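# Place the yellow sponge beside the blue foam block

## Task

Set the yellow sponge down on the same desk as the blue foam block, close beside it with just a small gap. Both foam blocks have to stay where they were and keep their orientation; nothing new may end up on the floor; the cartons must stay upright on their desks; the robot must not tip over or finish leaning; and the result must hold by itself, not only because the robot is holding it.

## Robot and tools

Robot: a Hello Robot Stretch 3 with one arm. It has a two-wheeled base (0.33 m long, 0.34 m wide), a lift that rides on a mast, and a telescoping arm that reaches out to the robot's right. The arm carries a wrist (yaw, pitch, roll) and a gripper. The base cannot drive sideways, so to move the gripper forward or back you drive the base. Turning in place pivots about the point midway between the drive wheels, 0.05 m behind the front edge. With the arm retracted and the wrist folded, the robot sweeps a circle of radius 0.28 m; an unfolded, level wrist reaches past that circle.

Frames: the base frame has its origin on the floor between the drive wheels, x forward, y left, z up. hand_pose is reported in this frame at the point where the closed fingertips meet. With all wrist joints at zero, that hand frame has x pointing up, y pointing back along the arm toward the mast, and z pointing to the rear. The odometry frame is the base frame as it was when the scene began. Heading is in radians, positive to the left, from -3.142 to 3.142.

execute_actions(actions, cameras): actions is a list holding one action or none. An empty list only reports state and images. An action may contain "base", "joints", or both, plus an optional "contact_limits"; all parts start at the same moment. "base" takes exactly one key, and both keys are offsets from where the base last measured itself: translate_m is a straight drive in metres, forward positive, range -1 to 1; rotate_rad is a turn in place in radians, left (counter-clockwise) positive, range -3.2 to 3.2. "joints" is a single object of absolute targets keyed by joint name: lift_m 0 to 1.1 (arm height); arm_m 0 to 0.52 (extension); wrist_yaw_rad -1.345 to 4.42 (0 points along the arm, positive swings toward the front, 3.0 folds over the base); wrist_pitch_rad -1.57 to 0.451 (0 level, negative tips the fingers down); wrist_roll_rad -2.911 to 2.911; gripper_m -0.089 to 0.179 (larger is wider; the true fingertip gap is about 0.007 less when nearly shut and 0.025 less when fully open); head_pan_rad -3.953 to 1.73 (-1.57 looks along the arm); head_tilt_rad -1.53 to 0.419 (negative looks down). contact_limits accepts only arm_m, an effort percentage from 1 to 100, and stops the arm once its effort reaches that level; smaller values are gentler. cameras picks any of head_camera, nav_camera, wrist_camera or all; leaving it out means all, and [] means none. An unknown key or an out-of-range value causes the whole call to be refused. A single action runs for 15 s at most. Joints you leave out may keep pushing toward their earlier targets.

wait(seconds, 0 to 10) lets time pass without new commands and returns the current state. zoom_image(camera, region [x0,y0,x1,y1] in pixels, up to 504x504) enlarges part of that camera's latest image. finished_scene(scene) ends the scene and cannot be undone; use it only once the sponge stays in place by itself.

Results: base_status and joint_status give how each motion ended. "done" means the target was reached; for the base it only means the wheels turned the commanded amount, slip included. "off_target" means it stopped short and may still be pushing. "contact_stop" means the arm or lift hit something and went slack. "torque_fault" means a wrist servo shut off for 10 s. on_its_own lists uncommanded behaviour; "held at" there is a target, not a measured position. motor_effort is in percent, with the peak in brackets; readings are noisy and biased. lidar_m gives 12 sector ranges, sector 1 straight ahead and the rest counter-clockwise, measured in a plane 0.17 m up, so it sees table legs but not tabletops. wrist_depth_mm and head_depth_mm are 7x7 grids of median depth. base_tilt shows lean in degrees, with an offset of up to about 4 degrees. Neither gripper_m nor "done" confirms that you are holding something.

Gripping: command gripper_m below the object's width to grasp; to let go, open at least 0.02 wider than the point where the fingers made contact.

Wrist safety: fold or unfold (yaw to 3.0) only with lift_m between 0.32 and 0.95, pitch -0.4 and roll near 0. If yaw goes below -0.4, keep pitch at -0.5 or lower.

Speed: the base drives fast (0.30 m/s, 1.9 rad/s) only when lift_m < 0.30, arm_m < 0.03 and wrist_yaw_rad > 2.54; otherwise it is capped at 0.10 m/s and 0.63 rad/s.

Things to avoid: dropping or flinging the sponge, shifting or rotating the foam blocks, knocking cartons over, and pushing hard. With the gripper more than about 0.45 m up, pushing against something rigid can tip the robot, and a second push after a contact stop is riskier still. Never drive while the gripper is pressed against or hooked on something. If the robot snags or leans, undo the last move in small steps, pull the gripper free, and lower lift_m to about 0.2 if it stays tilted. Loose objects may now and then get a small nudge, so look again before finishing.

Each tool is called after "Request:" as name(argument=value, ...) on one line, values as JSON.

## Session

Request:
execute_actions(actions=[{"joints":{"head_tilt_rad":-0.4}}], cameras=["nav_camera"])

Request:
execute_actions(actions=[{"joints":{"head_pan_rad":-2.0}}], cameras=["nav_camera"])

Request:
execute_actions(actions=[{"joints":{"head_pan_rad":-3.9}}], cameras=["nav_camera"])

Request:
execute_actions(actions=[{"joints":{"head_pan_rad":1.2}}], cameras=["nav_camera"])

Scene clock: 0.80 s.
base_odometry: x=+0.000 y=+0.000 heading=+0.000 (m, m, rad; odometry frame)
turned_by_wheels: +0.000 (rad since the last result)
turned_by_imu: +0.000 (rad since the last result)
base_tilt: forward=+3.0 right=+0.2 (deg)
lidar_m: 2.59 2.44 2.41 1.65 1.33 1.79 2.05 1.52 1.68 2.10 1.96 1.76
head_depth_mm: 1735 1868 2021 2246 2051 1602 1300 / 2166 2313 2478 2558 2064 1600 1305 / 2412 2583 2791 2812 2077 1601 1308 / 2729 2939 3194 2902 2073 1609 1313 / 2732 2930 3164 2965 2066 1615 1305 / 2559 2730 2917 2977 2076 1610 1312 / 2401 2559 2640 2752 2094 1605 1309
base_status: not commanded
joint_positions: lift_m=+0.355 arm_m=+0.003 wrist_yaw_rad=+3.145 wrist_pitch_rad=-0.535 wrist_roll_rad=+0.014 gripper_m=+0.037 head_pan_rad=+0.001 head_tilt_rad=-0.395
joint_status: all done
motor_effort: left_wheel=+0(0) right_wheel=+0(0) lift_m=+24(24) arm_m=+1(1) wrist_yaw_rad=+0(1) wrist_pitch_rad=+5(6) wrist_roll_rad=+0(0) gripper_m=+0(1) head_pan_rad=+0(1) head_tilt_rad=-2(32) (%)
hand_pose: x=-0.0220 y=+0.0604 z=+0.3422 quat_wxyz=(+0.187, +0.686, +0.187, +0.678) (m; base frame)
wrist_depth_mm: - - - - - - - / - - - - - - - / 813 840 - 905 925 950 - / 666 684 684 725 756 755 772 / 572 579 586 602 618 632 644 / 495 515 - - 532 537 555 / 442 - - - 460 473 482
pictures: nav_camera (sideways: a quarter turn counterclockwise sets it upright)
camera_calibration (this result's frames):
nav_camera: T_world_to_cam=[[0.410866, -0.0061927, 0.911675, -1.14305], [-0.0137352, -0.999905, -0.000601936, 0.0539765], [0.911592, -0.0122748, -0.410912, 0.487309], [0, 0, 0, 1]] pos_world=[0.0261557, 0.0528744, 1.24237]
Images, in order (width x height): nav_camera 672x504.

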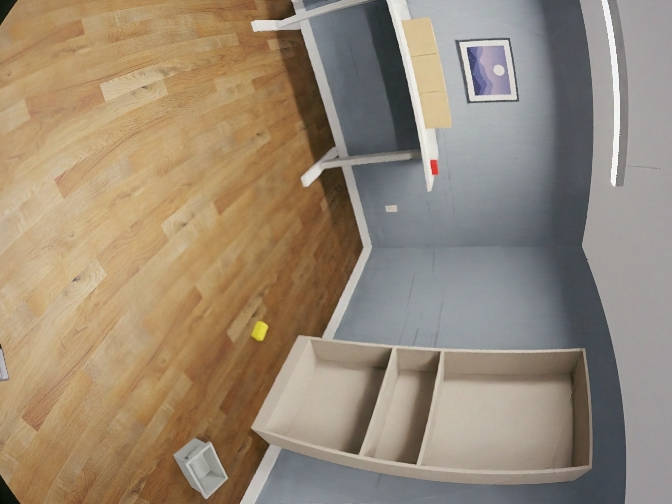

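Scene clock: 2.30 s.
base_odometry: x=+0.000 y=+0.000 heading=+0.000 (m, m, rad; odometry frame)
turned_by_wheels: +0.000 (rad since the last result)
turned_by_imu: +0.000 (rad since the last result)
base_tilt: forward=+3.0 right=+0.2 (deg)
lidar_m: 2.59 2.44 2.40 1.66 1.33 1.79 2.05 1.52 1.68 2.11 1.96 1.75
head_depth_mm: 1564 1657 1168 1942 2010 1594 1305 / 1652 1744 1247 2061 2070 1592 1307 / 1730 1843 1310 2213 2076 1602 1305 / 1820 1977 1705 2292 1986 1604 1305 / 1916 2095 2233 2520 2076 1599 1312 / 2044 2217 2453 2639 2084 1605 1310 / 2139 2323 2461 2551 2086 1613 1313
base_status: not commanded
joint_positions: lift_m=+0.355 arm_m=+0.003 wrist_yaw_rad=+3.145 wrist_pitch_rad=-0.535 wrist_roll_rad=+0.014 gripper_m=+0.037 head_pan_rad=-1.993 head_tilt_rad=-0.395
joint_status: all done
motor_effort: left_wheel=+0(0) right_wheel=+0(0) lift_m=+24(24) arm_m=+1(2) wrist_yaw_rad=+1(0) wrist_pitch_rad=+5(6) wrist_roll_rad=+0(0) gripper_m=+0(0) head_pan_rad=-4(51) head_tilt_rad=-2(3) (%)
hand_pose: x=-0.0220 y=+0.0604 z=+0.3422 quat_wxyz=(+0.187, +0.686, +0.187, +0.678) (m; base frame)
wrist_depth_mm: - - - - - - - / - - - - - - - / 803 844 - 915 915 939 - / 677 686 683 730 742 753 776 / 567 578 589 604 621 632 645 / 491 515 - - 532 540 549 / 440 - - - 463 468 479
pictures: nav_camera (sideways: a quarter turn counterclockwise sets it upright)
camera_calibration (this result's frames):
nav_camera: T_world_to_cam=[[-0.174418, -0.372416, 0.911529, -1.13929], [-0.906161, 0.422933, -0.000596717, 0.0594135], [-0.385293, -0.826096, -0.411236, 0.495641], [0, 0, 0, 1]] pos_world=[0.0460922, -0.0399713, 1.24236]
Images, in order (width x height): nav_camera 672x504.

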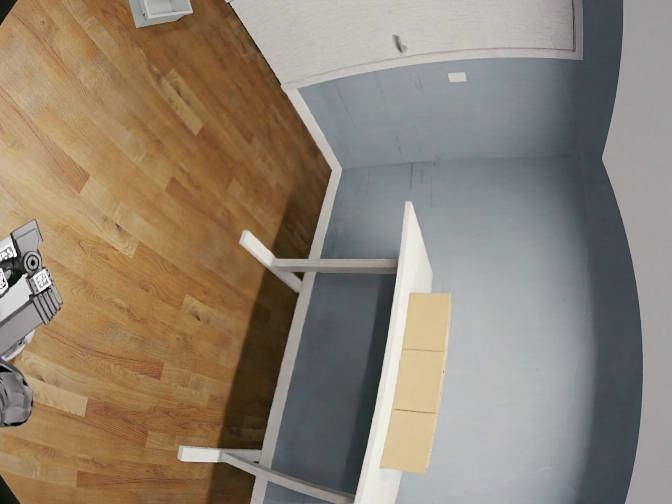

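Scene clock: 3.77 s.
base_odometry: x=+0.000 y=+0.000 heading=+0.000 (m, m, rad; odometry frame)
turned_by_wheels: +0.000 (rad since the last result)
turned_by_imu: +0.000 (rad since the last result)
base_tilt: forward=+2.9 right=+0.2 (deg)
lidar_m: 2.59 2.44 2.40 1.66 1.34 1.79 2.05 1.52 1.67 2.10 1.96 1.75
head_depth_mm: - - - - - - - / - - - - - - - / 1458 1568 1075 1874 1991 1603 1303 / 1492 1601 1423 1891 1991 1597 1312 / 1511 1637 1744 1965 2071 1602 1305 / 1531 1668 1826 2006 2087 1614 1304 / 1570 1705 1857 2051 2084 1603 1312
base_status: not commanded
joint_positions: lift_m=+0.355 arm_m=+0.003 wrist_yaw_rad=+3.145 wrist_pitch_rad=-0.535 wrist_roll_rad=+0.014 gripper_m=+0.037 head_pan_rad=-3.893 head_tilt_rad=-0.395
joint_status: all done
motor_effort: left_wheel=+0(0) right_wheel=+0(1) lift_m=+25(24) arm_m=+1(1) wrist_yaw_rad=+0(0) wrist_pitch_rad=+6(5) wrist_roll_rad=+0(0) gripper_m=+0(0) head_pan_rad=-4(52) head_tilt_rad=-3(3) (%)
hand_pose: x=-0.0220 y=+0.0604 z=+0.3422 quat_wxyz=(+0.187, +0.686, +0.187, +0.678) (m; base frame)
wrist_depth_mm: - - - - - - - / - - - - - - - / 810 843 - 897 915 966 - / 675 680 694 724 740 755 779 / 568 574 582 596 619 633 650 / 496 516 - - 534 542 550 / 443 - - - 463 474 478
pictures: nav_camera (sideways: a quarter turn counterclockwise sets it upright)
camera_calibration (this result's frames):
nav_camera: T_world_to_cam=[[-0.296062, 0.28548, 0.911509, -1.13852], [0.693173, 0.720771, -0.000595998, 0.0496566], [-0.657159, 0.631657, -0.41128, 0.497358], [0, 0, 0, 1]] pos_world=[-0.0446518, -0.0249243, 1.24236]
Images, in order (width x height): nav_camera 672x504.

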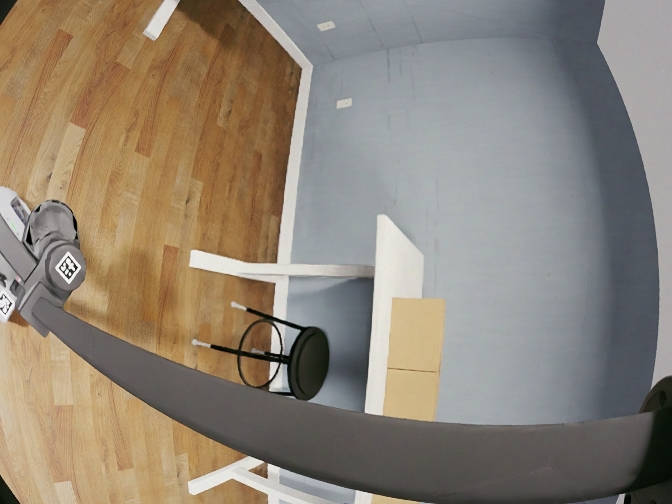

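Scene clock: 6.53 s.
base_odometry: x=+0.000 y=+0.000 heading=+0.000 (m, m, rad; odometry frame)
turned_by_wheels: +0.000 (rad since the last result)
turned_by_imu: +0.000 (rad since the last result)
base_tilt: forward=+3.0 right=+0.1 (deg)
lidar_m: 2.58 2.44 2.41 1.66 1.34 1.79 2.05 1.52 1.68 2.10 1.96 1.76
head_depth_mm: 2306 2478 2623 2720 2065 1591 1305 / 2456 2618 2811 2910 2071 1597 1302 / 2590 2760 2989 2914 2061 1596 1303 / 2705 2898 3151 2959 2076 1604 1308 / 2419 2587 2764 2782 2076 1607 1307 / 2132 2251 2329 2502 2084 1610 1307 / 1906 2007 1304 2145 1879 1606 1312
base_status: not commanded
joint_positions: lift_m=+0.355 arm_m=+0.003 wrist_yaw_rad=+3.145 wrist_pitch_rad=-0.535 wrist_roll_rad=+0.014 gripper_m=+0.037 head_pan_rad=+1.193 head_tilt_rad=-0.395
joint_status: all done
motor_effort: left_wheel=+0(0) right_wheel=+0(0) lift_m=+25(24) arm_m=+1(1) wrist_yaw_rad=+1(1) wrist_pitch_rad=+6(6) wrist_roll_rad=+0(0) gripper_m=+0(0) head_pan_rad=+4(53) head_tilt_rad=-3(3) (%)
hand_pose: x=-0.0220 y=+0.0604 z=+0.3422 quat_wxyz=(+0.187, +0.686, +0.187, +0.678) (m; base frame)
wrist_depth_mm: - - - - - - - / - - - - - - - / 819 832 - 887 915 957 - / 674 686 691 730 738 765 779 / 571 582 593 601 619 637 650 / 497 517 - - 536 535 549 / 444 - - - 461 475 483
pictures: nav_camera (sideways: a quarter turn counterclockwise sets it upright)
camera_calibration (this result's frames):
nav_camera: T_world_to_cam=[[0.15791, 0.379758, 0.911509, -1.14129], [0.923861, -0.382728, -0.000595997, 0.0482494], [0.348633, 0.842202, -0.41128, 0.491222], [0, 0, 0, 1]] pos_world=[-0.0356102, 0.0381737, 1.24236]
Images, in order (width x height): nav_camera 672x504.

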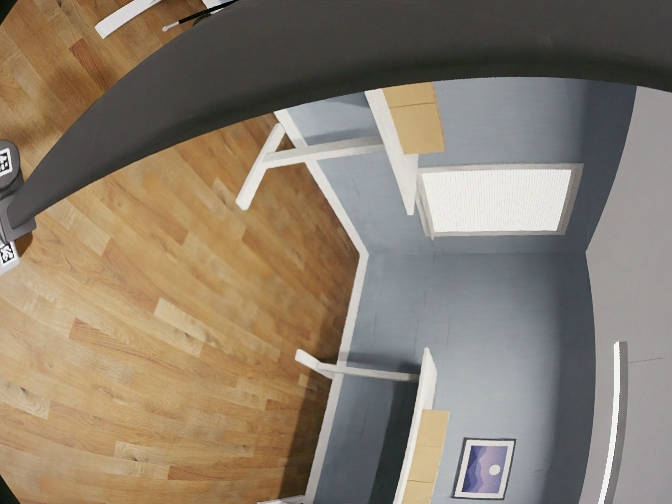

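Request:
execute_actions(actions=[{"base":{"translate_m":-0.7},"joints":{"lift_m":0.28,"head_pan_rad":0,"head_tilt_rad":-0.2}}], cameras=[])

Request:
execute_actions(actions=[{"base":{"translate_m":-0.7}}], cameras=["nav_camera"])

Scene clock: 12.13 s.
base_odometry: x=-0.700 y=+0.000 heading=+0.000 (m, m, rad; odometry frame)
turned_by_wheels: +0.000 (rad since the last result)
turned_by_imu: -0.001 (rad since the last result)
base_tilt: forward=+3.0 right=+0.2 (deg)
lidar_m: 2.78 2.93 1.83 0.98 0.98 1.38 1.44 0.90 1.37 1.50 2.37 2.34
head_depth_mm: 2395 2467 2561 2632 2553 1945 1506 / 2610 2574 2683 2828 2717 1957 1516 / 2937 3136 3306 3508 2794 1963 1519 / 3261 3585 3754 - 2798 1979 1516 / 3225 3551 3694 3848 2803 1974 1524 / 3105 3256 3375 3514 2821 1999 1527 / 2953 3100 3085 3285 2846 1986 1531
base_status: done
joint_positions: lift_m=+0.281 arm_m=+0.003 wrist_yaw_rad=+3.145 wrist_pitch_rad=-0.535 wrist_roll_rad=+0.014 gripper_m=+0.037 head_pan_rad=+0.007 head_tilt_rad=-0.210
joint_status: all done
motor_effort: left_wheel=+0(10) right_wheel=+0(8) lift_m=+9(20) arm_m=+1(2) wrist_yaw_rad=+0(1) wrist_pitch_rad=+5(6) wrist_roll_rad=+0(0) gripper_m=+0(0) head_pan_rad=-4(53) head_tilt_rad=+6(25) (%)
hand_pose: x=-0.0220 y=+0.0603 z=+0.2680 quat_wxyz=(+0.187, +0.686, +0.187, +0.678) (m; base frame)
wrist_depth_mm: 976 - - - - - - / 886 904 - - - - - / 697 712 - 753 786 807 827 / 574 586 576 614 622 635 660 / 480 504 - 542 525 530 549 / 429 - - - 448 457 466 / - - - - 392 399 408
pictures: none
No camera images: the call's "cameras" was empty. Leave "cameras" out to get every camera's image.

Scene clock: 16.17 s.
base_odometry: x=-1.400 y=+0.000 heading=+0.000 (m, m, rad; odometry frame)
turned_by_wheels: +0.000 (rad since the last result)
turned_by_imu: -0.001 (rad since the last result)
base_tilt: forward=+3.0 right=+0.2 (deg)
lidar_m: 3.47 3.50 1.04 1.03 0.96 0.98 0.84 0.78 0.80 0.49 1.63 2.81
head_depth_mm: 2773 2886 2940 3080 2763 1951 1503 / 3036 3118 3286 3380 2772 1955 1507 / 3289 3649 3845 - 2760 1964 1517 / 3276 - - - 2784 1960 1519 / 3233 - - - 2808 1972 1514 / 2981 3852 - - 2828 1968 1518 / 2948 3583 3609 3825 2851 2000 1534
base_status: done
joint_positions: lift_m=+0.281 arm_m=+0.003 wrist_yaw_rad=+3.145 wrist_pitch_rad=-0.535 wrist_roll_rad=+0.014 gripper_m=+0.037 head_pan_rad=+0.007 head_tilt_rad=-0.210
joint_status: not commanded
motor_effort: left_wheel=+0(10) right_wheel=+0(4) lift_m=+9(9) arm_m=+1(1) wrist_yaw_rad=+1(0) wrist_pitch_rad=+6(6) wrist_roll_rad=+0(0) gripper_m=+0(0) head_pan_rad=-4(4) head_tilt_rad=+6(5) (%)
hand_pose: x=-0.0220 y=+0.0603 z=+0.2680 quat_wxyz=(+0.187, +0.686, +0.187, +0.678) (m; base frame)
wrist_depth_mm: 699 795 - - - - - / 740 843 - - - - - / 685 714 - 748 779 812 829 / 567 583 579 604 622 637 664 / 484 503 - 542 527 533 549 / 426 - - - 451 454 469 / - - - - 390 398 408
pictures: nav_camera (sideways: a quarter turn counterclockwise sets it upright)
camera_calibration (this result's frames):
nav_camera: T_world_to_cam=[[0.236447, -0.00494862, 0.971632, -1.22027], [-0.00739215, -0.999967, -0.00329405, 0.0574431], [0.971616, -0.00640358, -0.236476, 0.259925], [0, 0, 0, 1]] pos_world=[0.036408, 0.053067, 1.24731]
Images, in order (width x height): nav_camera 672x504.

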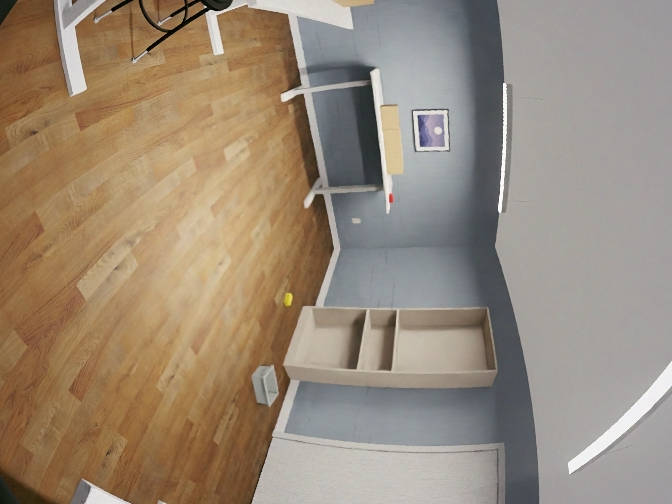

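Request:
execute_actions(actions=[{"base":{"translate_m":-0.25},"joints":{"head_pan_rad":-1.1,"head_tilt_rad":-0.4}}], cameras=["nav_camera"])

Request:
execute_actions(actions=[{"joints":{"head_pan_rad":0.9}}], cameras=["nav_camera"])

Scene clock: 19.73 s.
base_odometry: x=-1.650 y=+0.000 heading=+0.000 (m, m, rad; odometry frame)
turned_by_wheels: +0.000 (rad since the last result)
turned_by_imu: +0.000 (rad since the last result)
base_tilt: forward=+2.9 right=+0.2 (deg)
lidar_m: 3.71 1.54 1.17 0.87 0.82 0.83 0.62 0.58 0.59 0.54 0.52 2.95
head_depth_mm: 1059 1090 1111 810 568 1196 1241 / 1332 1388 1299 812 570 1452 1300 / 1812 1917 1416 814 571 652 744 / 2453 2626 1421 814 573 1462 1308 / 2419 2603 1048 772 574 490 1310 / 2403 2551 803 767 576 491 1309 / 2339 2520 2678 823 576 475 1314
base_status: done
joint_positions: lift_m=+0.281 arm_m=+0.003 wrist_yaw_rad=+3.145 wrist_pitch_rad=-0.535 wrist_roll_rad=+0.014 gripper_m=+0.037 head_pan_rad=-1.093 head_tilt_rad=-0.395
joint_status: all done
motor_effort: left_wheel=+0(8) right_wheel=+0(5) lift_m=+9(9) arm_m=+1(1) wrist_yaw_rad=+0(0) wrist_pitch_rad=+6(5) wrist_roll_rad=+0(0) gripper_m=+0(0) head_pan_rad=-4(52) head_tilt_rad=-2(22) (%)
hand_pose: x=-0.0220 y=+0.0603 z=+0.2680 quat_wxyz=(+0.187, +0.686, +0.187, +0.678) (m; base frame)
wrist_depth_mm: 596 679 - 920 - - - / 635 726 - 944 - - - / 653 709 - 764 773 811 821 / 561 582 575 606 626 645 663 / 480 507 - 540 525 532 548 / 428 - - - 452 459 468 / - - - - 392 402 405
pictures: nav_camera (sideways: a quarter turn counterclockwise sets it upright)
camera_calibration (this result's frames):
nav_camera: T_world_to_cam=[[0.183413, -0.368378, 0.911404, -1.14131], [-0.894595, -0.446877, -0.00059225, 0.0593371], [0.407504, -0.815229, -0.411512, 0.491165], [0, 0, 0, 1]] pos_world=[0.0622622, 0.0064937, 1.24235]
Images, in order (width x height): nav_camera 672x504.

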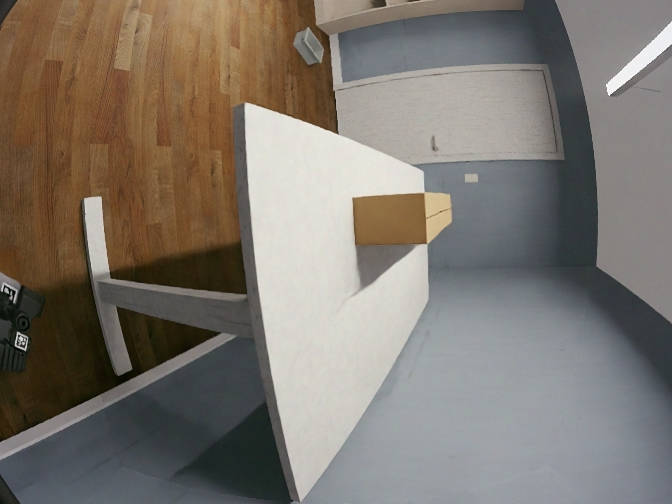

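Scene clock: 21.23 s.
base_odometry: x=-1.650 y=+0.000 heading=+0.000 (m, m, rad; odometry frame)
turned_by_wheels: +0.000 (rad since the last result)
turned_by_imu: +0.000 (rad since the last result)
base_tilt: forward=+2.9 right=+0.2 (deg)
lidar_m: 3.68 1.54 1.17 0.87 0.82 0.83 0.62 0.58 0.59 0.54 0.52 2.97
head_depth_mm: 3296 3520 3768 2931 2055 1589 1301 / 3392 3594 2054 2920 2051 1593 1301 / 3429 3654 1199 2555 1994 1601 1303 / 2808 2980 1239 1707 1983 1555 1301 / 2031 2145 1433 1278 1435 1544 1304 / 1597 1646 1431 1798 1852 1606 1308 / 1312 1353 1305 1440 1491 1509 1310
base_status: not commanded
joint_positions: lift_m=+0.281 arm_m=+0.003 wrist_yaw_rad=+3.145 wrist_pitch_rad=-0.535 wrist_roll_rad=+0.014 gripper_m=+0.037 head_pan_rad=+0.893 head_tilt_rad=-0.395
joint_status: all done
motor_effort: left_wheel=+0(0) right_wheel=+0(1) lift_m=+9(9) arm_m=+2(1) wrist_yaw_rad=+1(1) wrist_pitch_rad=+6(6) wrist_roll_rad=+0(0) gripper_m=+0(1) head_pan_rad=+4(52) head_tilt_rad=-3(3) (%)
hand_pose: x=-0.0220 y=+0.0603 z=+0.2680 quat_wxyz=(+0.187, +0.686, +0.187, +0.678) (m; base frame)
wrist_depth_mm: 594 677 - 934 - - - / 640 728 - 942 - - - / 669 705 - 745 793 804 820 / 567 580 578 612 624 641 667 / 480 503 - 543 525 538 542 / 431 - - - 450 455 465 / - - - - 392 398 404
pictures: nav_camera (sideways: a quarter turn counterclockwise sets it upright)
camera_calibration (this result's frames):
nav_camera: T_world_to_cam=[[0.263229, 0.316312, 0.911404, -1.1418], [0.769495, -0.638652, -0.000592251, 0.0491862], [0.581883, 0.701477, -0.411512, 0.490101], [0, 0, 0, 1]] pos_world=[-0.0224757, 0.0487831, 1.24235]
Images, in order (width x height): nav_camera 672x504.

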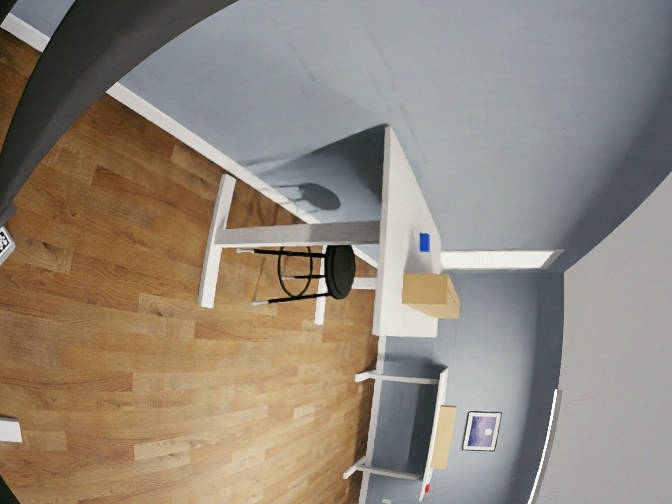

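Request:
execute_actions(actions=[{"base":{"translate_m":1.0},"joints":{"head_pan_rad":-1.57,"head_tilt_rad":-1.0}}], cameras=[])

Request:
execute_actions(actions=[{"base":{"translate_m":1.0}}], cameras=[])

Request:
execute_actions(actions=[{"base":{"translate_m":1.0}}], cameras=[])

Request:
execute_actions(actions=[{"base":{"translate_m":0.27},"joints":{"lift_m":0.4,"wrist_pitch_rad":-0.4}}], cameras=[])

Request:
execute_actions(actions=[{"joints":{"wrist_yaw_rad":0,"gripper_m":0.15}}], cameras=[])

Request:
execute_actions(actions=[{"joints":{"wrist_pitch_rad":-1.5,"arm_m":0.3}}], cameras=["wrist_camera"])

Scene clock: 29.97 s.
base_odometry: x=-0.650 y=+0.000 heading=+0.000 (m, m, rad; odometry frame)
turned_by_wheels: +0.000 (rad since the last result)
turned_by_imu: +0.001 (rad since the last result)
base_tilt: forward=+3.0 right=+0.2 (deg)
lidar_m: 2.72 3.33 1.81 1.02 1.00 1.42 1.49 0.94 1.42 1.51 2.34 2.30
head_depth_mm: 1497 1702 1668 1466 1312 1189 1091 / 1683 1851 1661 1463 1313 1184 - / 1835 1866 1662 1467 1307 1215 - / 2100 1795 1656 1461 1307 1214 - / 2274 1927 1664 1460 1303 1185 1078 / 2205 1908 1657 1461 1309 1181 1075 / 2145 1908 1656 1456 1301 1177 1076
base_status: done
joint_positions: lift_m=+0.281 arm_m=+0.003 wrist_yaw_rad=+3.145 wrist_pitch_rad=-0.535 wrist_roll_rad=+0.014 gripper_m=+0.037 head_pan_rad=-1.563 head_tilt_rad=-0.988
joint_status: all done
motor_effort: left_wheel=+0(10) right_wheel=+0(6) lift_m=+9(9) arm_m=+0(1) wrist_yaw_rad=+0(1) wrist_pitch_rad=+6(6) wrist_roll_rad=+0(0) gripper_m=-1(0) head_pan_rad=-4(51) head_tilt_rad=-6(42) (%)
hand_pose: x=-0.0220 y=+0.0603 z=+0.2680 quat_wxyz=(+0.187, +0.686, +0.187, +0.678) (m; base frame)
wrist_depth_mm: - - - - - - - / 881 923 - - - - - / 690 710 - 755 789 817 831 / 567 579 571 612 630 639 662 / 479 508 - 540 523 541 548 / 430 - - - 455 456 465 / - - - - 391 396 406
pictures: none
No camera images: the call's "cameras" was empty. Leave "cameras" out to get every camera's image.

Scene clock: 35.00 s.
base_odometry: x=+0.350 y=+0.000 heading=+0.000 (m, m, rad; odometry frame)
turned_by_wheels: +0.000 (rad since the last result)
turned_by_imu: +0.001 (rad since the last result)
base_tilt: forward=+3.0 right=+0.2 (deg)
lidar_m: 2.33 2.14 2.17 1.68 1.30 1.57 2.36 1.85 1.86 1.88 1.49 1.77
head_depth_mm: 2237 1920 1667 1469 1306 1184 1097 / 2249 1923 1667 1466 1309 1181 - / 2174 1929 1668 1463 1310 1216 - / 2067 1912 1662 1466 1306 1217 - / 1897 1928 1668 1462 1304 1181 1078 / 1771 1911 1659 1458 1306 1182 1079 / 1660 1826 1588 1461 1303 1181 1076
base_status: done
joint_positions: lift_m=+0.281 arm_m=+0.003 wrist_yaw_rad=+3.145 wrist_pitch_rad=-0.535 wrist_roll_rad=+0.014 gripper_m=+0.037 head_pan_rad=-1.563 head_tilt_rad=-0.988
joint_status: not commanded
motor_effort: left_wheel=+0(9) right_wheel=+0(6) lift_m=+10(9) arm_m=+2(1) wrist_yaw_rad=+1(0) wrist_pitch_rad=+6(6) wrist_roll_rad=+0(0) gripper_m=+0(0) head_pan_rad=-4(3) head_tilt_rad=-6(6) (%)
hand_pose: x=-0.0220 y=+0.0603 z=+0.2680 quat_wxyz=(+0.187, +0.686, +0.187, +0.678) (m; base frame)
wrist_depth_mm: - - - - - - - / 883 915 - - - - - / 696 712 - 757 775 799 845 / 572 587 578 611 626 641 661 / 482 509 - 544 525 534 547 / 430 - - - 447 459 467 / - - - - 393 400 403
pictures: none
No camera images: the call's "cameras" was empty. Leave "cameras" out to get every camera's image.

Scene clock: 40.03 s.
base_odometry: x=+1.350 y=+0.000 heading=+0.000 (m, m, rad; odometry frame)
turned_by_wheels: +0.000 (rad since the last result)
turned_by_imu: +0.001 (rad since the last result)
base_tilt: forward=+3.0 right=+0.2 (deg)
lidar_m: 1.59 1.25 1.76 1.74 2.09 2.08 2.82 2.58 1.87 1.08 1.07 0.91
head_depth_mm: 1827 1930 1609 1473 1312 1184 1095 / 1656 1885 1622 1466 1308 1183 - / 1527 1799 1657 1466 1307 1215 - / 1413 1694 1667 1472 1308 1215 - / 996 1297 1529 1464 1292 1185 1078 / 995 1366 1503 1439 1308 1178 1079 / 966 1259 1442 1408 1306 1179 1076
base_status: done
joint_positions: lift_m=+0.281 arm_m=+0.003 wrist_yaw_rad=+3.145 wrist_pitch_rad=-0.535 wrist_roll_rad=+0.014 gripper_m=+0.037 head_pan_rad=-1.564 head_tilt_rad=-0.988
joint_status: not commanded
motor_effort: left_wheel=+0(10) right_wheel=+0(5) lift_m=+9(9) arm_m=+1(2) wrist_yaw_rad=+1(1) wrist_pitch_rad=+6(6) wrist_roll_rad=+0(0) gripper_m=+0(0) head_pan_rad=-3(4) head_tilt_rad=-6(6) (%)
hand_pose: x=-0.0220 y=+0.0603 z=+0.2680 quat_wxyz=(+0.187, +0.686, +0.187, +0.678) (m; base frame)
wrist_depth_mm: - - - - - - - / 873 908 - - - - - / 701 717 - 758 789 814 827 / 562 580 576 610 628 638 655 / 485 508 - 544 524 534 549 / 430 - - - 452 455 465 / - - - - 391 398 403
pictures: none
No camera images: the call's "cameras" was empty. Leave "cameras" out to get every camera's image.

Scene clock: 44.07 s.
base_odometry: x=+1.620 y=+0.000 heading=+0.000 (m, m, rad; odometry frame)
turned_by_wheels: +0.000 (rad since the last result)
turned_by_imu: +0.000 (rad since the last result)
base_tilt: forward=+2.9 right=+0.1 (deg)
lidar_m: 1.39 1.03 1.53 1.70 2.25 2.31 3.09 2.79 1.66 1.07 0.74 1.08
head_depth_mm: 1596 1872 1635 1466 1311 1184 1095 / 1438 1805 1661 1467 1312 1192 - / 1010 1269 1567 1464 1312 - - / 973 1390 1532 1461 1294 - - / 967 1281 1474 1419 1302 1179 1077 / 944 1177 1415 1385 1306 1182 1078 / 915 853 1283 1375 1307 1176 1074
base_status: done
joint_positions: lift_m=+0.399 arm_m=+0.003 wrist_yaw_rad=+3.145 wrist_pitch_rad=-0.419 wrist_roll_rad=+0.014 gripper_m=+0.037 head_pan_rad=-1.564 head_tilt_rad=-0.988
joint_status: all done
motor_effort: left_wheel=+0(9) right_wheel=+0(8) lift_m=+38(41) arm_m=+1(1) wrist_yaw_rad=+1(0) wrist_pitch_rad=+8(10) wrist_roll_rad=+0(0) gripper_m=+0(0) head_pan_rad=-3(4) head_tilt_rad=-7(7) (%)
hand_pose: x=-0.0221 y=+0.0765 z=+0.4117 quat_wxyz=(+0.147, +0.696, +0.148, +0.687) (m; base frame)
wrist_depth_mm: - - - - - - - / - - - - - - - / - - - - - - - / 856 878 - 930 959 - 939 / 711 718 732 747 775 764 800 / 591 605 - 630 651 656 667 / 511 520 545 550 544 555 569
pictures: none
No camera images: the call's "cameras" was empty. Leave "cameras" out to get every camera's image.

Scene clock: 46.67 s.
base_odometry: x=+1.620 y=+0.000 heading=+0.000 (m, m, rad; odometry frame)
turned_by_wheels: +0.000 (rad since the last result)
turned_by_imu: +0.000 (rad since the last result)
base_tilt: forward=+3.0 right=+0.2 (deg)
lidar_m: 1.38 1.03 1.53 1.70 2.26 2.31 3.07 2.79 1.66 1.07 0.74 1.08
head_depth_mm: 1598 1879 1635 1466 1316 1182 1096 / 1438 1811 1668 1468 1304 1193 - / 1009 1271 1564 1472 1290 - - / 973 1389 1537 1461 1328 1199 - / 967 1281 1478 1419 1307 1183 1076 / 943 1172 1410 1391 1303 1181 1075 / 916 853 1280 1376 1305 1177 1074
base_status: not commanded
joint_positions: lift_m=+0.399 arm_m=+0.003 wrist_yaw_rad=+0.002 wrist_pitch_rad=-0.419 wrist_roll_rad=+0.014 gripper_m=+0.150 head_pan_rad=-1.564 head_tilt_rad=-0.988
joint_status: all done
motor_effort: left_wheel=+0(0) right_wheel=+0(0) lift_m=+38(38) arm_m=+1(1) wrist_yaw_rad=-2(3) wrist_pitch_rad=+8(9) wrist_roll_rad=+0(0) gripper_m=+0(88) head_pan_rad=-4(3) head_tilt_rad=-6(6) (%)
hand_pose: x=-0.0210 y=-0.3721 z=+0.4117 quat_wxyz=(+0.687, +0.147, -0.696, -0.148) (m; base frame)
wrist_depth_mm: 572 652 751 855 - - - / 605 686 820 934 - - - / 640 732 866 958 - - - / 651 716 743 844 959 957 928 / 588 626 695 760 771 811 818 / 592 584 615 635 636 - 669 / 500 519 530 542 544 540 573
pictures: none
No camera images: the call's "cameras" was empty. Leave "cameras" out to get every camera's image.

Scene clock: 50.07 s.
base_odometry: x=+1.620 y=+0.000 heading=+0.000 (m, m, rad; odometry frame)
turned_by_wheels: +0.000 (rad since the last result)
turned_by_imu: +0.000 (rad since the last result)
base_tilt: forward=+3.0 right=+0.2 (deg)
lidar_m: 1.39 1.03 1.53 1.70 2.25 2.31 3.06 2.80 1.66 1.08 0.74 1.08
head_depth_mm: 1593 1890 1637 1467 1314 1184 1091 / 1444 1802 1667 1469 1311 1183 - / 1008 1271 1569 1522 1286 1201 - / 972 1387 1530 1490 1284 1203 - / 968 1285 1474 1423 1308 1180 1079 / 942 1174 1409 1390 1304 1181 1074 / 914 852 1281 1379 1305 1180 1076
base_status: not commanded
joint_positions: lift_m=+0.399 arm_m=+0.300 wrist_yaw_rad=+0.000 wrist_pitch_rad=-1.496 wrist_roll_rad=+0.014 gripper_m=+0.150 head_pan_rad=-1.564 head_tilt_rad=-0.988
joint_status: all done
motor_effort: left_wheel=+0(0) right_wheel=+0(0) lift_m=+38(38) arm_m=+6(7) wrist_yaw_rad=+1(2) wrist_pitch_rad=-2(7) wrist_roll_rad=+0(0) gripper_m=+0(0) head_pan_rad=-3(4) head_tilt_rad=-6(6) (%)
hand_pose: x=-0.0216 y=-0.4397 z=+0.2806 quat_wxyz=(+0.515, +0.478, -0.521, -0.485) (m; base frame)
wrist_depth_mm: 409 411 414 422 421 425 429 / 416 418 422 425 429 430 437 / 421 422 430 434 437 440 444 / 429 430 434 435 446 452 451 / 431 436 439 448 447 457 461 / 435 449 454 451 456 - 466 / 450 451 456 460 466 475 476
pictures: wrist_camera
camera_calibration (this result's frames):
wrist_camera: T_world_to_cam=[[-0.998692, -0.04562, 0.0230818, -0.0558707], [-0.0432124, 0.994461, 0.0958083, 0.44008], [-0.0273247, 0.0946856, -0.995132, 0.480985], [0, 0, 0, 1]] pos_world=[-0.023638, -0.485734, 0.43777]
Images, in order (width x height): wrist_camera 644x364.

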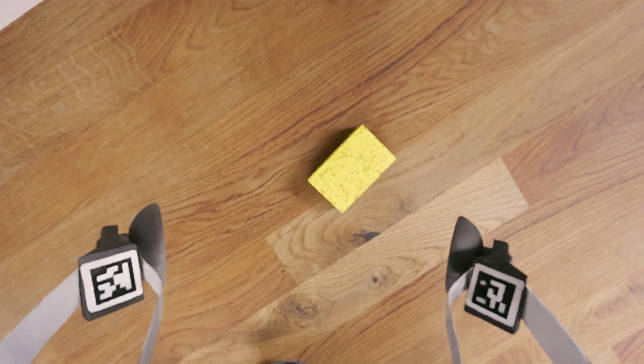

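Request:
execute_actions(actions=[{"base":{"translate_m":-0.055},"joints":{"arm_m":0.325,"lift_m":0.25,"wrist_roll_rad":0.8}}], cameras=["wrist_camera"])

Scene clock: 53.07 s.
base_odometry: x=+1.565 y=+0.000 heading=+0.000 (m, m, rad; odometry frame)
turned_by_wheels: +0.000 (rad since the last result)
turned_by_imu: +0.000 (rad since the last result)
base_tilt: forward=+2.9 right=+0.3 (deg)
lidar_m: 1.43 1.07 1.58 1.71 2.22 2.26 3.03 3.17 1.70 1.09 0.77 1.11
head_depth_mm: 1652 1885 1600 1466 1307 1184 1095 / 1509 1809 1667 1458 1308 1183 - / 1026 1329 1591 1491 1308 1202 - / 996 1381 1536 1485 1272 1199 - / 969 1326 1500 1433 1309 1180 1078 / 968 1216 1448 1398 1310 1183 1077 / 932 872 1325 1367 1302 1180 1076
base_status: done
joint_positions: lift_m=+0.251 arm_m=+0.325 wrist_yaw_rad=+0.000 wrist_pitch_rad=-1.497 wrist_roll_rad=+0.793 gripper_m=+0.150 head_pan_rad=-1.564 head_tilt_rad=-0.988
joint_status: all done
motor_effort: left_wheel=+0(5) right_wheel=-1(3) lift_m=+9(35) arm_m=+6(8) wrist_yaw_rad=+0(0) wrist_pitch_rad=-2(2) wrist_roll_rad=+4(6) gripper_m=+0(0) head_pan_rad=-4(4) head_tilt_rad=-6(6) (%)
hand_pose: x=-0.0216 y=-0.4644 z=+0.1321 quat_wxyz=(+0.278, +0.258, -0.678, -0.630) (m; base frame)
wrist_depth_mm: 283 280 279 276 275 274 271 / 288 286 284 281 279 278 277 / 291 291 288 286 284 283 283 / 298 295 295 247 290 290 287 / 305 299 301 254 296 293 292 / 309 307 308 303 301 - 298 / 318 315 313 310 309 307 304
pictures: wrist_camera
camera_calibration (this result's frames):
wrist_camera: T_world_to_cam=[[-0.743859, 0.667681, -0.0295902, 0.290154], [0.661054, 0.74155, 0.114503, 0.374175], [0.0983943, 0.0656135, -0.992982, 0.324484], [0, 0, 0, 1]] pos_world=[-0.0634432, -0.49249, 0.287948]
Images, in order (width x height): wrist_camera 644x364.

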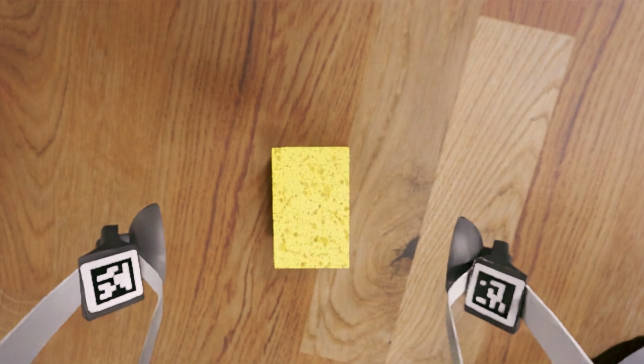

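Request:
execute_actions(actions=[{"joints":{"lift_m":0.14}}], cameras=[])

Request:
execute_actions(actions=[{"joints":{"gripper_m":0.03}}], cameras=[])

Request:
execute_actions(actions=[{"base":{"rotate_rad":2.66},"joints":{"lift_m":0.6,"arm_m":0,"wrist_roll_rad":0}}], cameras=[])

Request:
execute_actions(actions=[{"base":{"translate_m":1.0},"joints":{"lift_m":1.1,"wrist_pitch_rad":0.3}}], cameras=[])

Request:
execute_actions(actions=[{"base":{"translate_m":0.8},"joints":{"head_pan_rad":0,"head_tilt_rad":-0.7}}], cameras=["nav_camera"])

Scene clock: 57.17 s.
base_odometry: x=+1.565 y=+0.000 heading=+0.000 (m, m, rad; odometry frame)
turned_by_wheels: +0.000 (rad since the last result)
turned_by_imu: +0.000 (rad since the last result)
base_tilt: forward=+2.9 right=+0.2 (deg)
lidar_m: 1.43 1.08 1.58 1.71 2.22 2.25 3.03 3.17 1.71 1.09 0.77 1.11
head_depth_mm: 1647 1888 1602 1470 1311 1184 1083 / 1506 1802 1666 1461 1307 1183 - / 1025 1328 1599 1470 1312 1200 - / 998 1373 1532 1459 1268 1199 - / 968 1322 1510 1441 1307 1183 1079 / 966 1206 1451 1395 1311 1178 1076 / 928 873 1324 1367 1300 1178 1075
base_status: not commanded
joint_positions: lift_m=+0.141 arm_m=+0.325 wrist_yaw_rad=+0.000 wrist_pitch_rad=-1.497 wrist_roll_rad=+0.793 gripper_m=+0.150 head_pan_rad=-1.564 head_tilt_rad=-0.988
joint_status: all done
motor_effort: left_wheel=+0(0) right_wheel=+0(0) lift_m=+9(11) arm_m=+5(6) wrist_yaw_rad=+1(0) wrist_pitch_rad=-2(2) wrist_roll_rad=+4(4) gripper_m=+0(1) head_pan_rad=-4(4) head_tilt_rad=-6(6) (%)
hand_pose: x=-0.0216 y=-0.4644 z=+0.0221 quat_wxyz=(+0.278, +0.258, -0.678, -0.630) (m; base frame)
wrist_depth_mm: 176 176 174 173 172 171 170 / 179 178 178 176 175 174 173 / 183 182 181 179 178 178 176 / 186 186 140 138 182 181 180 / 190 189 187 141 185 184 183 / 193 193 190 144 190 - 187 / 200 196 195 147 193 192 190
pictures: none
No camera images: the call's "cameras" was empty. Leave "cameras" out to get every camera's image.

Scene clock: 58.87 s.
base_odometry: x=+1.565 y=+0.000 heading=+0.000 (m, m, rad; odometry frame)
turned_by_wheels: +0.000 (rad since the last result)
turned_by_imu: +0.000 (rad since the last result)
base_tilt: forward=+2.9 right=+0.2 (deg)
lidar_m: 1.43 1.07 1.58 1.71 2.22 2.26 3.01 3.17 1.70 1.09 0.77 1.11
head_depth_mm: 1647 1885 1603 1465 1304 1183 1082 / 1513 1812 1657 1466 1311 1185 - / 1022 1331 1610 1464 1305 1196 - / 997 1376 1535 1462 1273 1197 - / 965 1324 1498 1440 1299 1182 1076 / 966 1214 1441 1394 1309 1183 1075 / 930 873 1324 1371 1302 1181 1073
base_status: not commanded
joint_positions: lift_m=+0.141 arm_m=+0.325 wrist_yaw_rad=+0.000 wrist_pitch_rad=-1.497 wrist_roll_rad=+0.793 gripper_m=+0.031 head_pan_rad=-1.564 head_tilt_rad=-0.988
joint_status: all done
motor_effort: left_wheel=+0(0) right_wheel=+0(0) lift_m=+9(9) arm_m=+6(6) wrist_yaw_rad=+0(1) wrist_pitch_rad=-2(2) wrist_roll_rad=+4(4) gripper_m=-15(93) head_pan_rad=-3(3) head_tilt_rad=-7(6) (%)
hand_pose: x=-0.0216 y=-0.4644 z=+0.0221 quat_wxyz=(+0.278, +0.258, -0.678, -0.630) (m; base frame)
wrist_depth_mm: 176 176 174 173 172 171 170 / 180 179 178 176 175 175 173 / 183 182 180 179 179 178 176 / 186 186 184 135 181 182 180 / 190 189 139 138 184 184 183 / 195 193 142 141 188 188 187 / 199 196 194 144 193 192 191
pictures: none
No camera images: the call's "cameras" was empty. Leave "cameras" out to get every camera's image.

Scene clock: 64.00 s.
base_odometry: x=+1.565 y=+0.000 heading=+2.660 (m, m, rad; odometry frame)
turned_by_wheels: +2.660 (rad since the last result)
turned_by_imu: +2.649 (rad since the last result)
base_tilt: forward=+3.0 right=+0.2 (deg)
lidar_m: 2.27 3.01 2.74 1.62 1.09 0.77 1.12 1.49 1.07 1.59 1.70 2.21
head_depth_mm: 956 1543 1628 1467 1309 1185 1081 / 1450 1705 1634 1449 1326 - - / 1519 1803 1669 1464 1323 - - / 1604 1836 1665 1468 1327 - - / 1696 1870 1665 1467 1313 1177 1079 / 1805 1917 1654 1459 1301 1178 1076 / 1914 1854 1657 1455 1300 1185 1072
base_status: done
joint_positions: lift_m=+0.599 arm_m=+0.003 wrist_yaw_rad=+0.000 wrist_pitch_rad=-1.497 wrist_roll_rad=+0.005 gripper_m=+0.031 head_pan_rad=-1.564 head_tilt_rad=-0.988
joint_status: all done
joint sent to its limit — the command would take arm_m past its lower limit, so that joint was sent only as far as its limit.
motor_effort: left_wheel=-1(7) right_wheel=+1(5) lift_m=+38(42) arm_m=-4(5) wrist_yaw_rad=+0(0) wrist_pitch_rad=-2(2) wrist_roll_rad=-3(4) gripper_m=-15(14) head_pan_rad=-3(3) head_tilt_rad=-7(6) (%)
hand_pose: x=-0.0216 y=-0.1431 z=+0.4806 quat_wxyz=(+0.517, +0.480, -0.519, -0.483) (m; base frame)
wrist_depth_mm: 595 592 599 607 612 616 615 / 592 601 614 618 615 627 634 / 610 615 624 620 637 635 636 / 617 621 626 135 641 644 652 / 625 635 139 138 139 656 652 / 640 646 142 141 - 670 668 / 652 653 654 143 678 685 687
pictures: none
No camera images: the call's "cameras" was empty. Leave "cameras" out to get every camera's image.

Scene clock: 75.13 s.
base_odometry: x=+0.679 y=+0.463 heading=+2.660 (m, m, rad; odometry frame)
turned_by_wheels: +0.000 (rad since the last result)
turned_by_imu: +0.001 (rad since the last result)
base_tilt: forward=+3.0 right=+0.2 (deg)
lidar_m: 1.27 2.43 2.31 2.42 2.07 1.69 1.71 1.71 2.01 1.62 1.87 1.34
head_depth_mm: - 1838 1668 1468 1314 1186 1082 / - - 1665 1461 1312 1186 1092 / - - 1669 1467 1309 1204 - / - 1843 1658 1466 1303 1202 - / 2133 1918 1662 1460 1308 1182 1080 / 2206 1914 1660 1460 1306 1181 1078 / 2166 1914 1655 1458 1309 1180 1075
base_status: done
joint_positions: lift_m=+1.096 arm_m=+0.003 wrist_yaw_rad=+0.000 wrist_pitch_rad=+0.277 wrist_roll_rad=+0.005 gripper_m=+0.031 head_pan_rad=-1.564 head_tilt_rad=-0.988
joint_status: all done
joint sent to its limit — the command would take lift_m past its upper limit, so that joint was sent only as far as its limit.
motor_effort: left_wheel=-2(3) right_wheel=+1(5) lift_m=+38(38) arm_m=-4(4) wrist_yaw_rad=+0(0) wrist_pitch_rad=+9(11) wrist_roll_rad=-3(3) gripper_m=-15(15) head_pan_rad=-4(4) head_tilt_rad=-6(6) (%)
hand_pose: x=-0.0213 y=-0.4012 z=+1.2821 quat_wxyz=(+0.699, -0.097, -0.702, +0.098) (m; base frame)
wrist_depth_mm: - - - - - - - / - - - - - - - / - - - - - - - / - - - 135 - - - / - - 139 138 - - - / - - 142 141 - - 930 / - - - 144 - 909 845
pictures: none
No camera images: the call's "cameras" was empty. Leave "cameras" out to get every camera's image.

Scene clock: 84.27 s.
base_odometry: x=-0.030 y=+0.834 heading=+2.660 (m, m, rad; odometry frame)
turned_by_wheels: +0.000 (rad since the last result)
turned_by_imu: +0.000 (rad since the last result)
base_tilt: forward=+2.9 right=+0.2 (deg)
lidar_m: 0.47 0.89 1.93 2.43 2.78 2.37 2.50 2.41 1.94 1.59 0.84 0.58
head_depth_mm: 861 413 392 452 406 1269 1125 / 899 414 413 465 417 1270 1124 / 936 414 438 480 428 1294 1124 / 985 427 466 495 841 1267 1126 / 1033 443 498 494 1449 1296 1125 / 1063 466 534 495 1413 1293 1125 / 1112 492 565 527 1529 1270 1128
base_status: done
joint_positions: lift_m=+1.096 arm_m=+0.003 wrist_yaw_rad=+0.000 wrist_pitch_rad=+0.277 wrist_roll_rad=+0.005 gripper_m=+0.031 head_pan_rad=-0.007 head_tilt_rad=-0.705
joint_status: all done
motor_effort: left_wheel=-2(4) right_wheel=+1(5) lift_m=+38(38) arm_m=-4(4) wrist_yaw_rad=+0(0) wrist_pitch_rad=+9(10) wrist_roll_rad=-3(3) gripper_m=-14(14) head_pan_rad=+4(53) head_tilt_rad=+3(26) (%)
hand_pose: x=-0.0213 y=-0.4012 z=+1.2821 quat_wxyz=(+0.699, -0.097, -0.702, +0.098) (m; base frame)
wrist_depth_mm: 786 - - - - - - / 793 - - - - - - / 791 - - - - - - / 786 - - 136 - - - / 797 - 139 138 - - - / 795 968 142 141 - - - / 743 - - 144 - - -
pictures: nav_camera (sideways: a quarter turn counterclockwise sets it upright)
camera_calibration (this result's frames):
nav_camera: T_world_to_cam=[[0.669365, -0.0113887, 0.742847, -0.924499], [-0.0213555, -0.999764, 0.00391547, 0.0481425], [0.742627, -0.0184847, -0.66945, 0.824709], [0, 0, 0, 1]] pos_world=[0.00740437, 0.0528468, 1.23867]
Images, in order (width x height): nav_camera 672x504.

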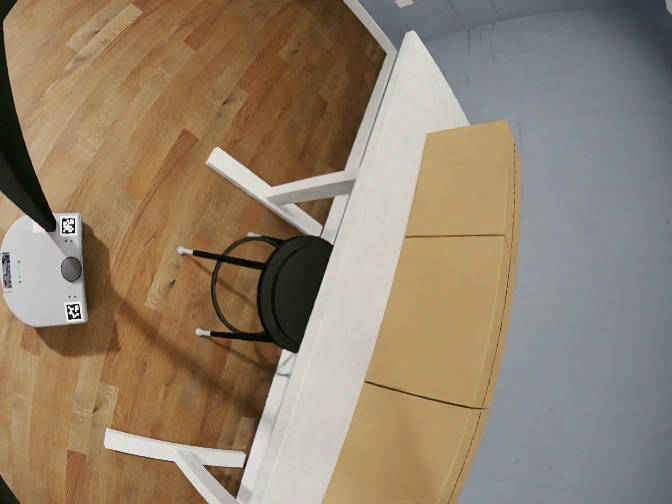

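Close already. Turn and reach over.

Request:
execute_actions(actions=[{"base":{"rotate_rad":1.2},"joints":{"head_pan_rad":-1.57,"head_tilt_rad":-0.5}}], cameras=[])

Request:
execute_actions(actions=[{"joints":{"arm_m":0.45},"contact_limits":{"arm_m":20}}])

Scene clock: 88.07 s.
base_odometry: x=-0.030 y=+0.834 heading=-2.424 (m, m, rad; odometry frame)
turned_by_wheels: +1.200 (rad since the last result)
turned_by_imu: +1.194 (rad since the last result)
base_tilt: forward=+3.0 right=+0.2 (deg)
lidar_m: 1.93 2.43 2.71 2.38 2.89 2.40 1.94 0.84 1.09 0.58 0.47 1.73
head_depth_mm: - - - - 460 407 1217 / - - - - - 407 1221 / - - - - - 402 1221 / - - - 437 478 415 1168 / 874 976 478 440 479 421 1194 / 891 985 479 446 483 422 1145 / 899 990 480 453 490 435 1200
base_status: done
joint_positions: lift_m=+1.096 arm_m=+0.003 wrist_yaw_rad=+0.000 wrist_pitch_rad=+0.277 wrist_roll_rad=+0.005 gripper_m=+0.031 head_pan_rad=-1.563 head_tilt_rad=-0.507
joint_status: all done
motor_effort: left_wheel=-2(5) right_wheel=+2(5) lift_m=+38(38) arm_m=-4(3) wrist_yaw_rad=+0(0) wrist_pitch_rad=+10(10) wrist_roll_rad=-3(2) gripper_m=-14(14) head_pan_rad=-4(51) head_tilt_rad=+4(23) (%)
hand_pose: x=-0.0213 y=-0.4012 z=+1.2821 quat_wxyz=(+0.699, -0.097, -0.702, +0.098) (m; base frame)
wrist_depth_mm: 919 917 892 869 868 839 833 / 909 881 882 872 850 846 819 / 898 878 854 846 837 819 807 / 871 867 839 136 817 811 795 / 872 860 139 138 783 788 785 / 837 841 142 141 795 769 753 / 792 817 744 144 769 759 743
pictures: none
No camera images: the call's "cameras" was empty. Leave "cameras" out to get every camera's image.

Scene clock: 92.53 s.
base_odometry: x=-0.030 y=+0.834 heading=-2.424 (m, m, rad; odometry frame)
turned_by_wheels: +0.000 (rad since the last result)
turned_by_imu: +0.000 (rad since the last result)
base_tilt: forward=+3.0 right=+0.3 (deg)
lidar_m: 1.92 2.44 2.70 2.37 2.89 2.40 1.93 0.84 1.09 0.58 0.47 1.73
head_depth_mm: - 938 471 418 460 396 1221 / 838 947 474 423 465 407 1214 / 836 977 474 429 471 408 1218 / 844 990 476 434 478 409 1169 / 880 972 477 440 479 422 1194 / 888 982 479 446 482 422 1147 / 897 991 479 453 490 422 1201
base_status: not commanded
joint_positions: lift_m=+1.096 arm_m=+0.450 wrist_yaw_rad=+0.000 wrist_pitch_rad=+0.278 wrist_roll_rad=+0.005 gripper_m=+0.031 head_pan_rad=-1.563 head_tilt_rad=-0.507
joint_status: all done
motor_effort: left_wheel=-2(2) right_wheel=+1(1) lift_m=+38(38) arm_m=+7(5) wrist_yaw_rad=+0(0) wrist_pitch_rad=+9(10) wrist_roll_rad=-2(3) gripper_m=-15(15) head_pan_rad=-4(4) head_tilt_rad=+4(5) (%)
contact_limits: arm_m 20 (drawing in: default 29, maximum 48; extending or still: default 42, maximum 68)
hand_pose: x=-0.0213 y=-0.8477 z=+1.2822 quat_wxyz=(+0.699, -0.097, -0.702, +0.098) (m; base frame)
wrist_depth_mm: 446 440 432 422 413 408 396 / 437 432 423 418 406 401 395 / 432 423 416 407 398 391 384 / 423 419 406 136 392 383 380 / 414 407 139 138 382 379 373 / 406 403 142 141 380 373 367 / 399 393 385 144 372 366 362
pictures: head_camera (sideways: a quarter turn clockwise sets it upright), nav_camera (sideways: a quarter turn counterclockwise sets it upright), wrist_camera
camera_calibration (this result's frames):
head_camera: T_world_to_cam=[[0.0235939, 0.518226, -0.854918, 1.13694], [0.999674, -0.0205352, 0.0151411, -0.0206722], [-0.00970939, -0.854997, -0.518542, 0.637218], [0, 0, 0, 1]] pos_world=[0.0000276957, -0.0447955, 1.30273]
nav_camera: T_world_to_cam=[[-0.00270108, -0.510731, 0.859736, -1.07278], [-0.999974, 0.00706433, 0.00105492, 0.0578356], [-0.00661224, -0.859712, -0.510737, 0.622804], [0, 0, 0, 1]] pos_world=[0.0590545, -0.0128805, 1.24034]
wrist_camera: T_world_to_cam=[[-0.998245, 0.0330097, 0.0491699, -0.0640527], [-0.0524256, -0.106349, -0.992946, 1.2125], [-0.0275477, -0.993781, 0.107892, -0.820644], [0, 0, 0, 1]] pos_world=[-0.0229812, -0.684478, 1.29563]
Images, in order (width x height): head_camera 896x504, nav_camera 672x504, wrist_camera 644x364.

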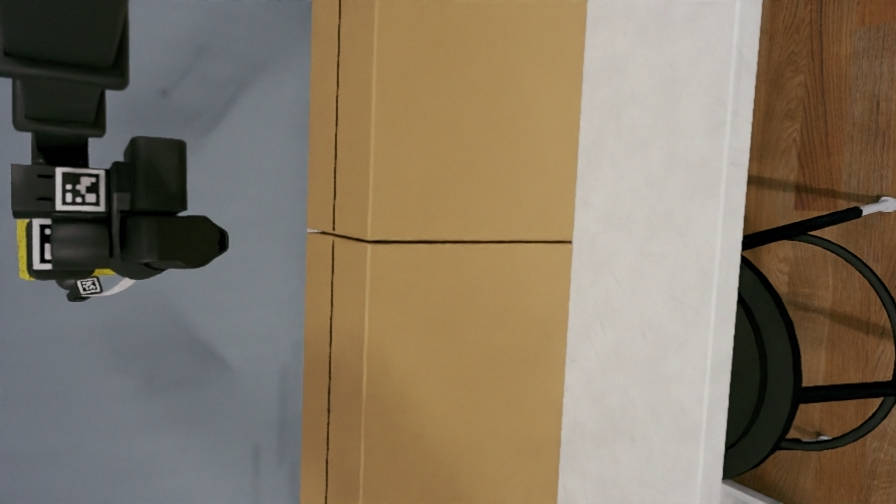

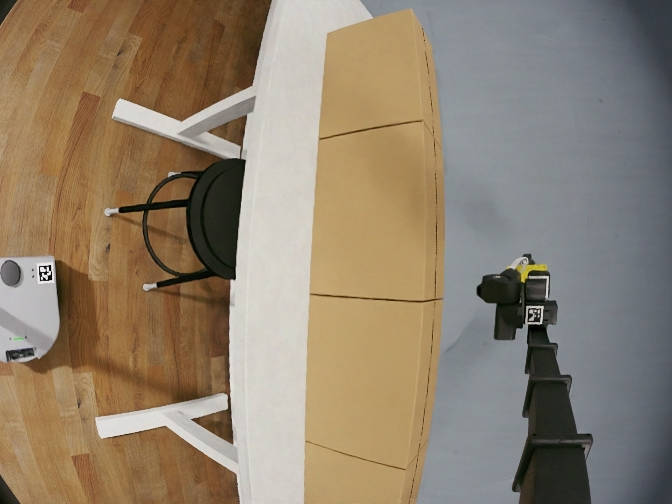

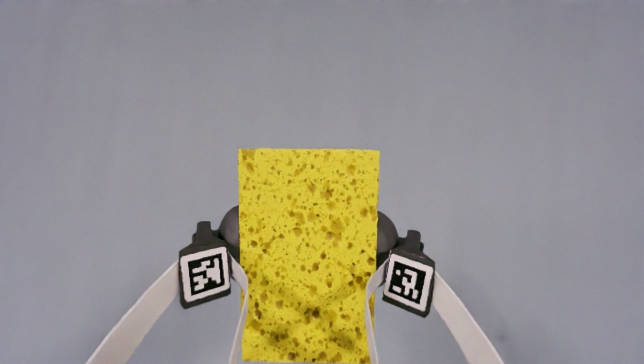

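Cartons end ~y=-0.55. Extend fully and pitch partly down.

Request:
execute_actions(actions=[{"joints":{"arm_m":0.52,"wrist_pitch_rad":-0.7}}], cameras=["wrist_camera"])

Scene clock: 97.50 s.
base_odometry: x=-0.030 y=+0.834 heading=-2.424 (m, m, rad; odometry frame)
turned_by_wheels: +0.000 (rad since the last result)
turned_by_imu: +0.000 (rad since the last result)
base_tilt: forward=+3.0 right=+0.2 (deg)
lidar_m: 1.93 2.44 2.71 2.37 2.88 2.40 1.93 0.84 1.08 0.58 0.47 1.73
head_depth_mm: - 939 471 418 461 396 1219 / - 946 473 423 465 408 1216 / 842 966 474 429 472 408 1222 / 858 - 475 434 478 409 1165 / 880 974 476 440 478 421 1196 / 889 981 478 445 482 421 1147 / 897 991 480 452 489 423 1194
base_status: not commanded
joint_positions: lift_m=+1.096 arm_m=+0.520 wrist_yaw_rad=+0.000 wrist_pitch_rad=-0.711 wrist_roll_rad=+0.005 gripper_m=+0.031 head_pan_rad=-1.563 head_tilt_rad=-0.507
joint_status: all done
motor_effort: left_wheel=-2(2) right_wheel=+1(1) lift_m=+38(38) arm_m=+7(5) wrist_yaw_rad=+0(0) wrist_pitch_rad=+5(8) wrist_roll_rad=-3(3) gripper_m=-14(14) head_pan_rad=-4(4) head_tilt_rad=+4(4) (%)
hand_pose: x=-0.0215 y=-0.8431 z=+1.0497 quat_wxyz=(+0.661, +0.246, -0.664, -0.247) (m; base frame)
wrist_depth_mm: 346 333 322 310 299 290 282 / 386 381 368 353 341 327 316 / 341 349 361 371 376 373 363 / 300 305 294 135 326 336 342 / 264 268 139 138 288 293 300 / 238 241 142 141 258 260 265 / 207 182 215 143 230 237 237
pictures: wrist_camera
camera_calibration (this result's frames):
wrist_camera: T_world_to_cam=[[-0.99822, -0.0223921, 0.0552715, -0.106098], [-0.0524507, 0.770692, -0.635045, 1.34588], [-0.0283773, -0.636814, -0.770495, 0.431959], [0, 0, 0, 1]] pos_world=[-0.0230595, -0.764554, 1.19338]
Images, in order (width x height): wrist_camera 644x364.

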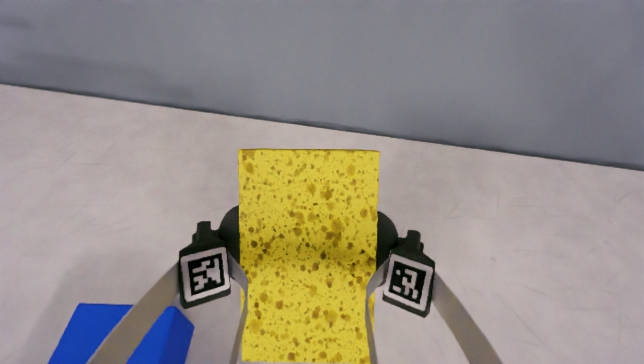

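Request:
execute_actions(actions=[{"joints":{"wrist_pitch_rad":-1.15}}], cameras=["wrist_camera"])

Scene clock: 99.30 s.
base_odometry: x=-0.030 y=+0.834 heading=-2.424 (m, m, rad; odometry frame)
turned_by_wheels: +0.000 (rad since the last result)
turned_by_imu: +0.000 (rad since the last result)
base_tilt: forward=+3.0 right=+0.2 (deg)
lidar_m: 1.92 2.43 2.71 2.38 2.89 2.41 1.93 0.84 1.08 0.58 0.47 1.73
head_depth_mm: - 939 471 418 460 396 1215 / - 947 472 423 465 407 1219 / 844 968 474 429 472 408 1222 / 857 - 445 434 478 409 1166 / 882 972 477 440 479 421 1194 / 889 981 478 446 482 421 1143 / 897 991 479 453 489 423 1199
base_status: not commanded
joint_positions: lift_m=+1.096 arm_m=+0.520 wrist_yaw_rad=+0.000 wrist_pitch_rad=-1.152 wrist_roll_rad=+0.005 gripper_m=+0.031 head_pan_rad=-1.563 head_tilt_rad=-0.507
joint_status: all done
motor_effort: left_wheel=-2(2) right_wheel=+2(1) lift_m=+38(38) arm_m=+6(6) wrist_yaw_rad=+0(0) wrist_pitch_rad=+1(5) wrist_roll_rad=-3(3) gripper_m=-14(14) head_pan_rad=-3(4) head_tilt_rad=+4(4) (%)
hand_pose: x=-0.0216 y=-0.7467 z=+0.9912 quat_wxyz=(+0.592, +0.384, -0.594, -0.387) (m; base frame)
wrist_depth_mm: 235 238 241 246 250 254 258 / 224 227 231 235 239 242 246 / 210 171 221 223 228 232 234 / 163 165 203 136 218 221 224 / 157 158 139 138 210 212 216 / 191 192 142 141 203 203 208 / 185 186 186 144 193 196 198
pictures: wrist_camera
camera_calibration (this result's frames):
wrist_camera: T_world_to_cam=[[-0.998225, -0.0435615, 0.0406188, -0.10207], [-0.052204, 0.968227, -0.244565, 0.994867], [-0.0286746, -0.246251, -0.968782, 0.936434], [0, 0, 0, 1]] pos_world=[-0.0231004, -0.737105, 1.15466]
Images, in order (width x height): wrist_camera 644x364.

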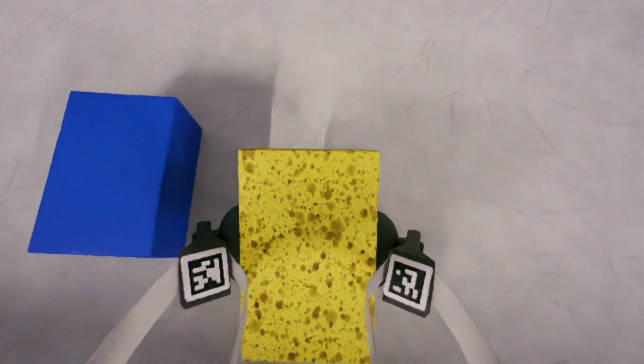

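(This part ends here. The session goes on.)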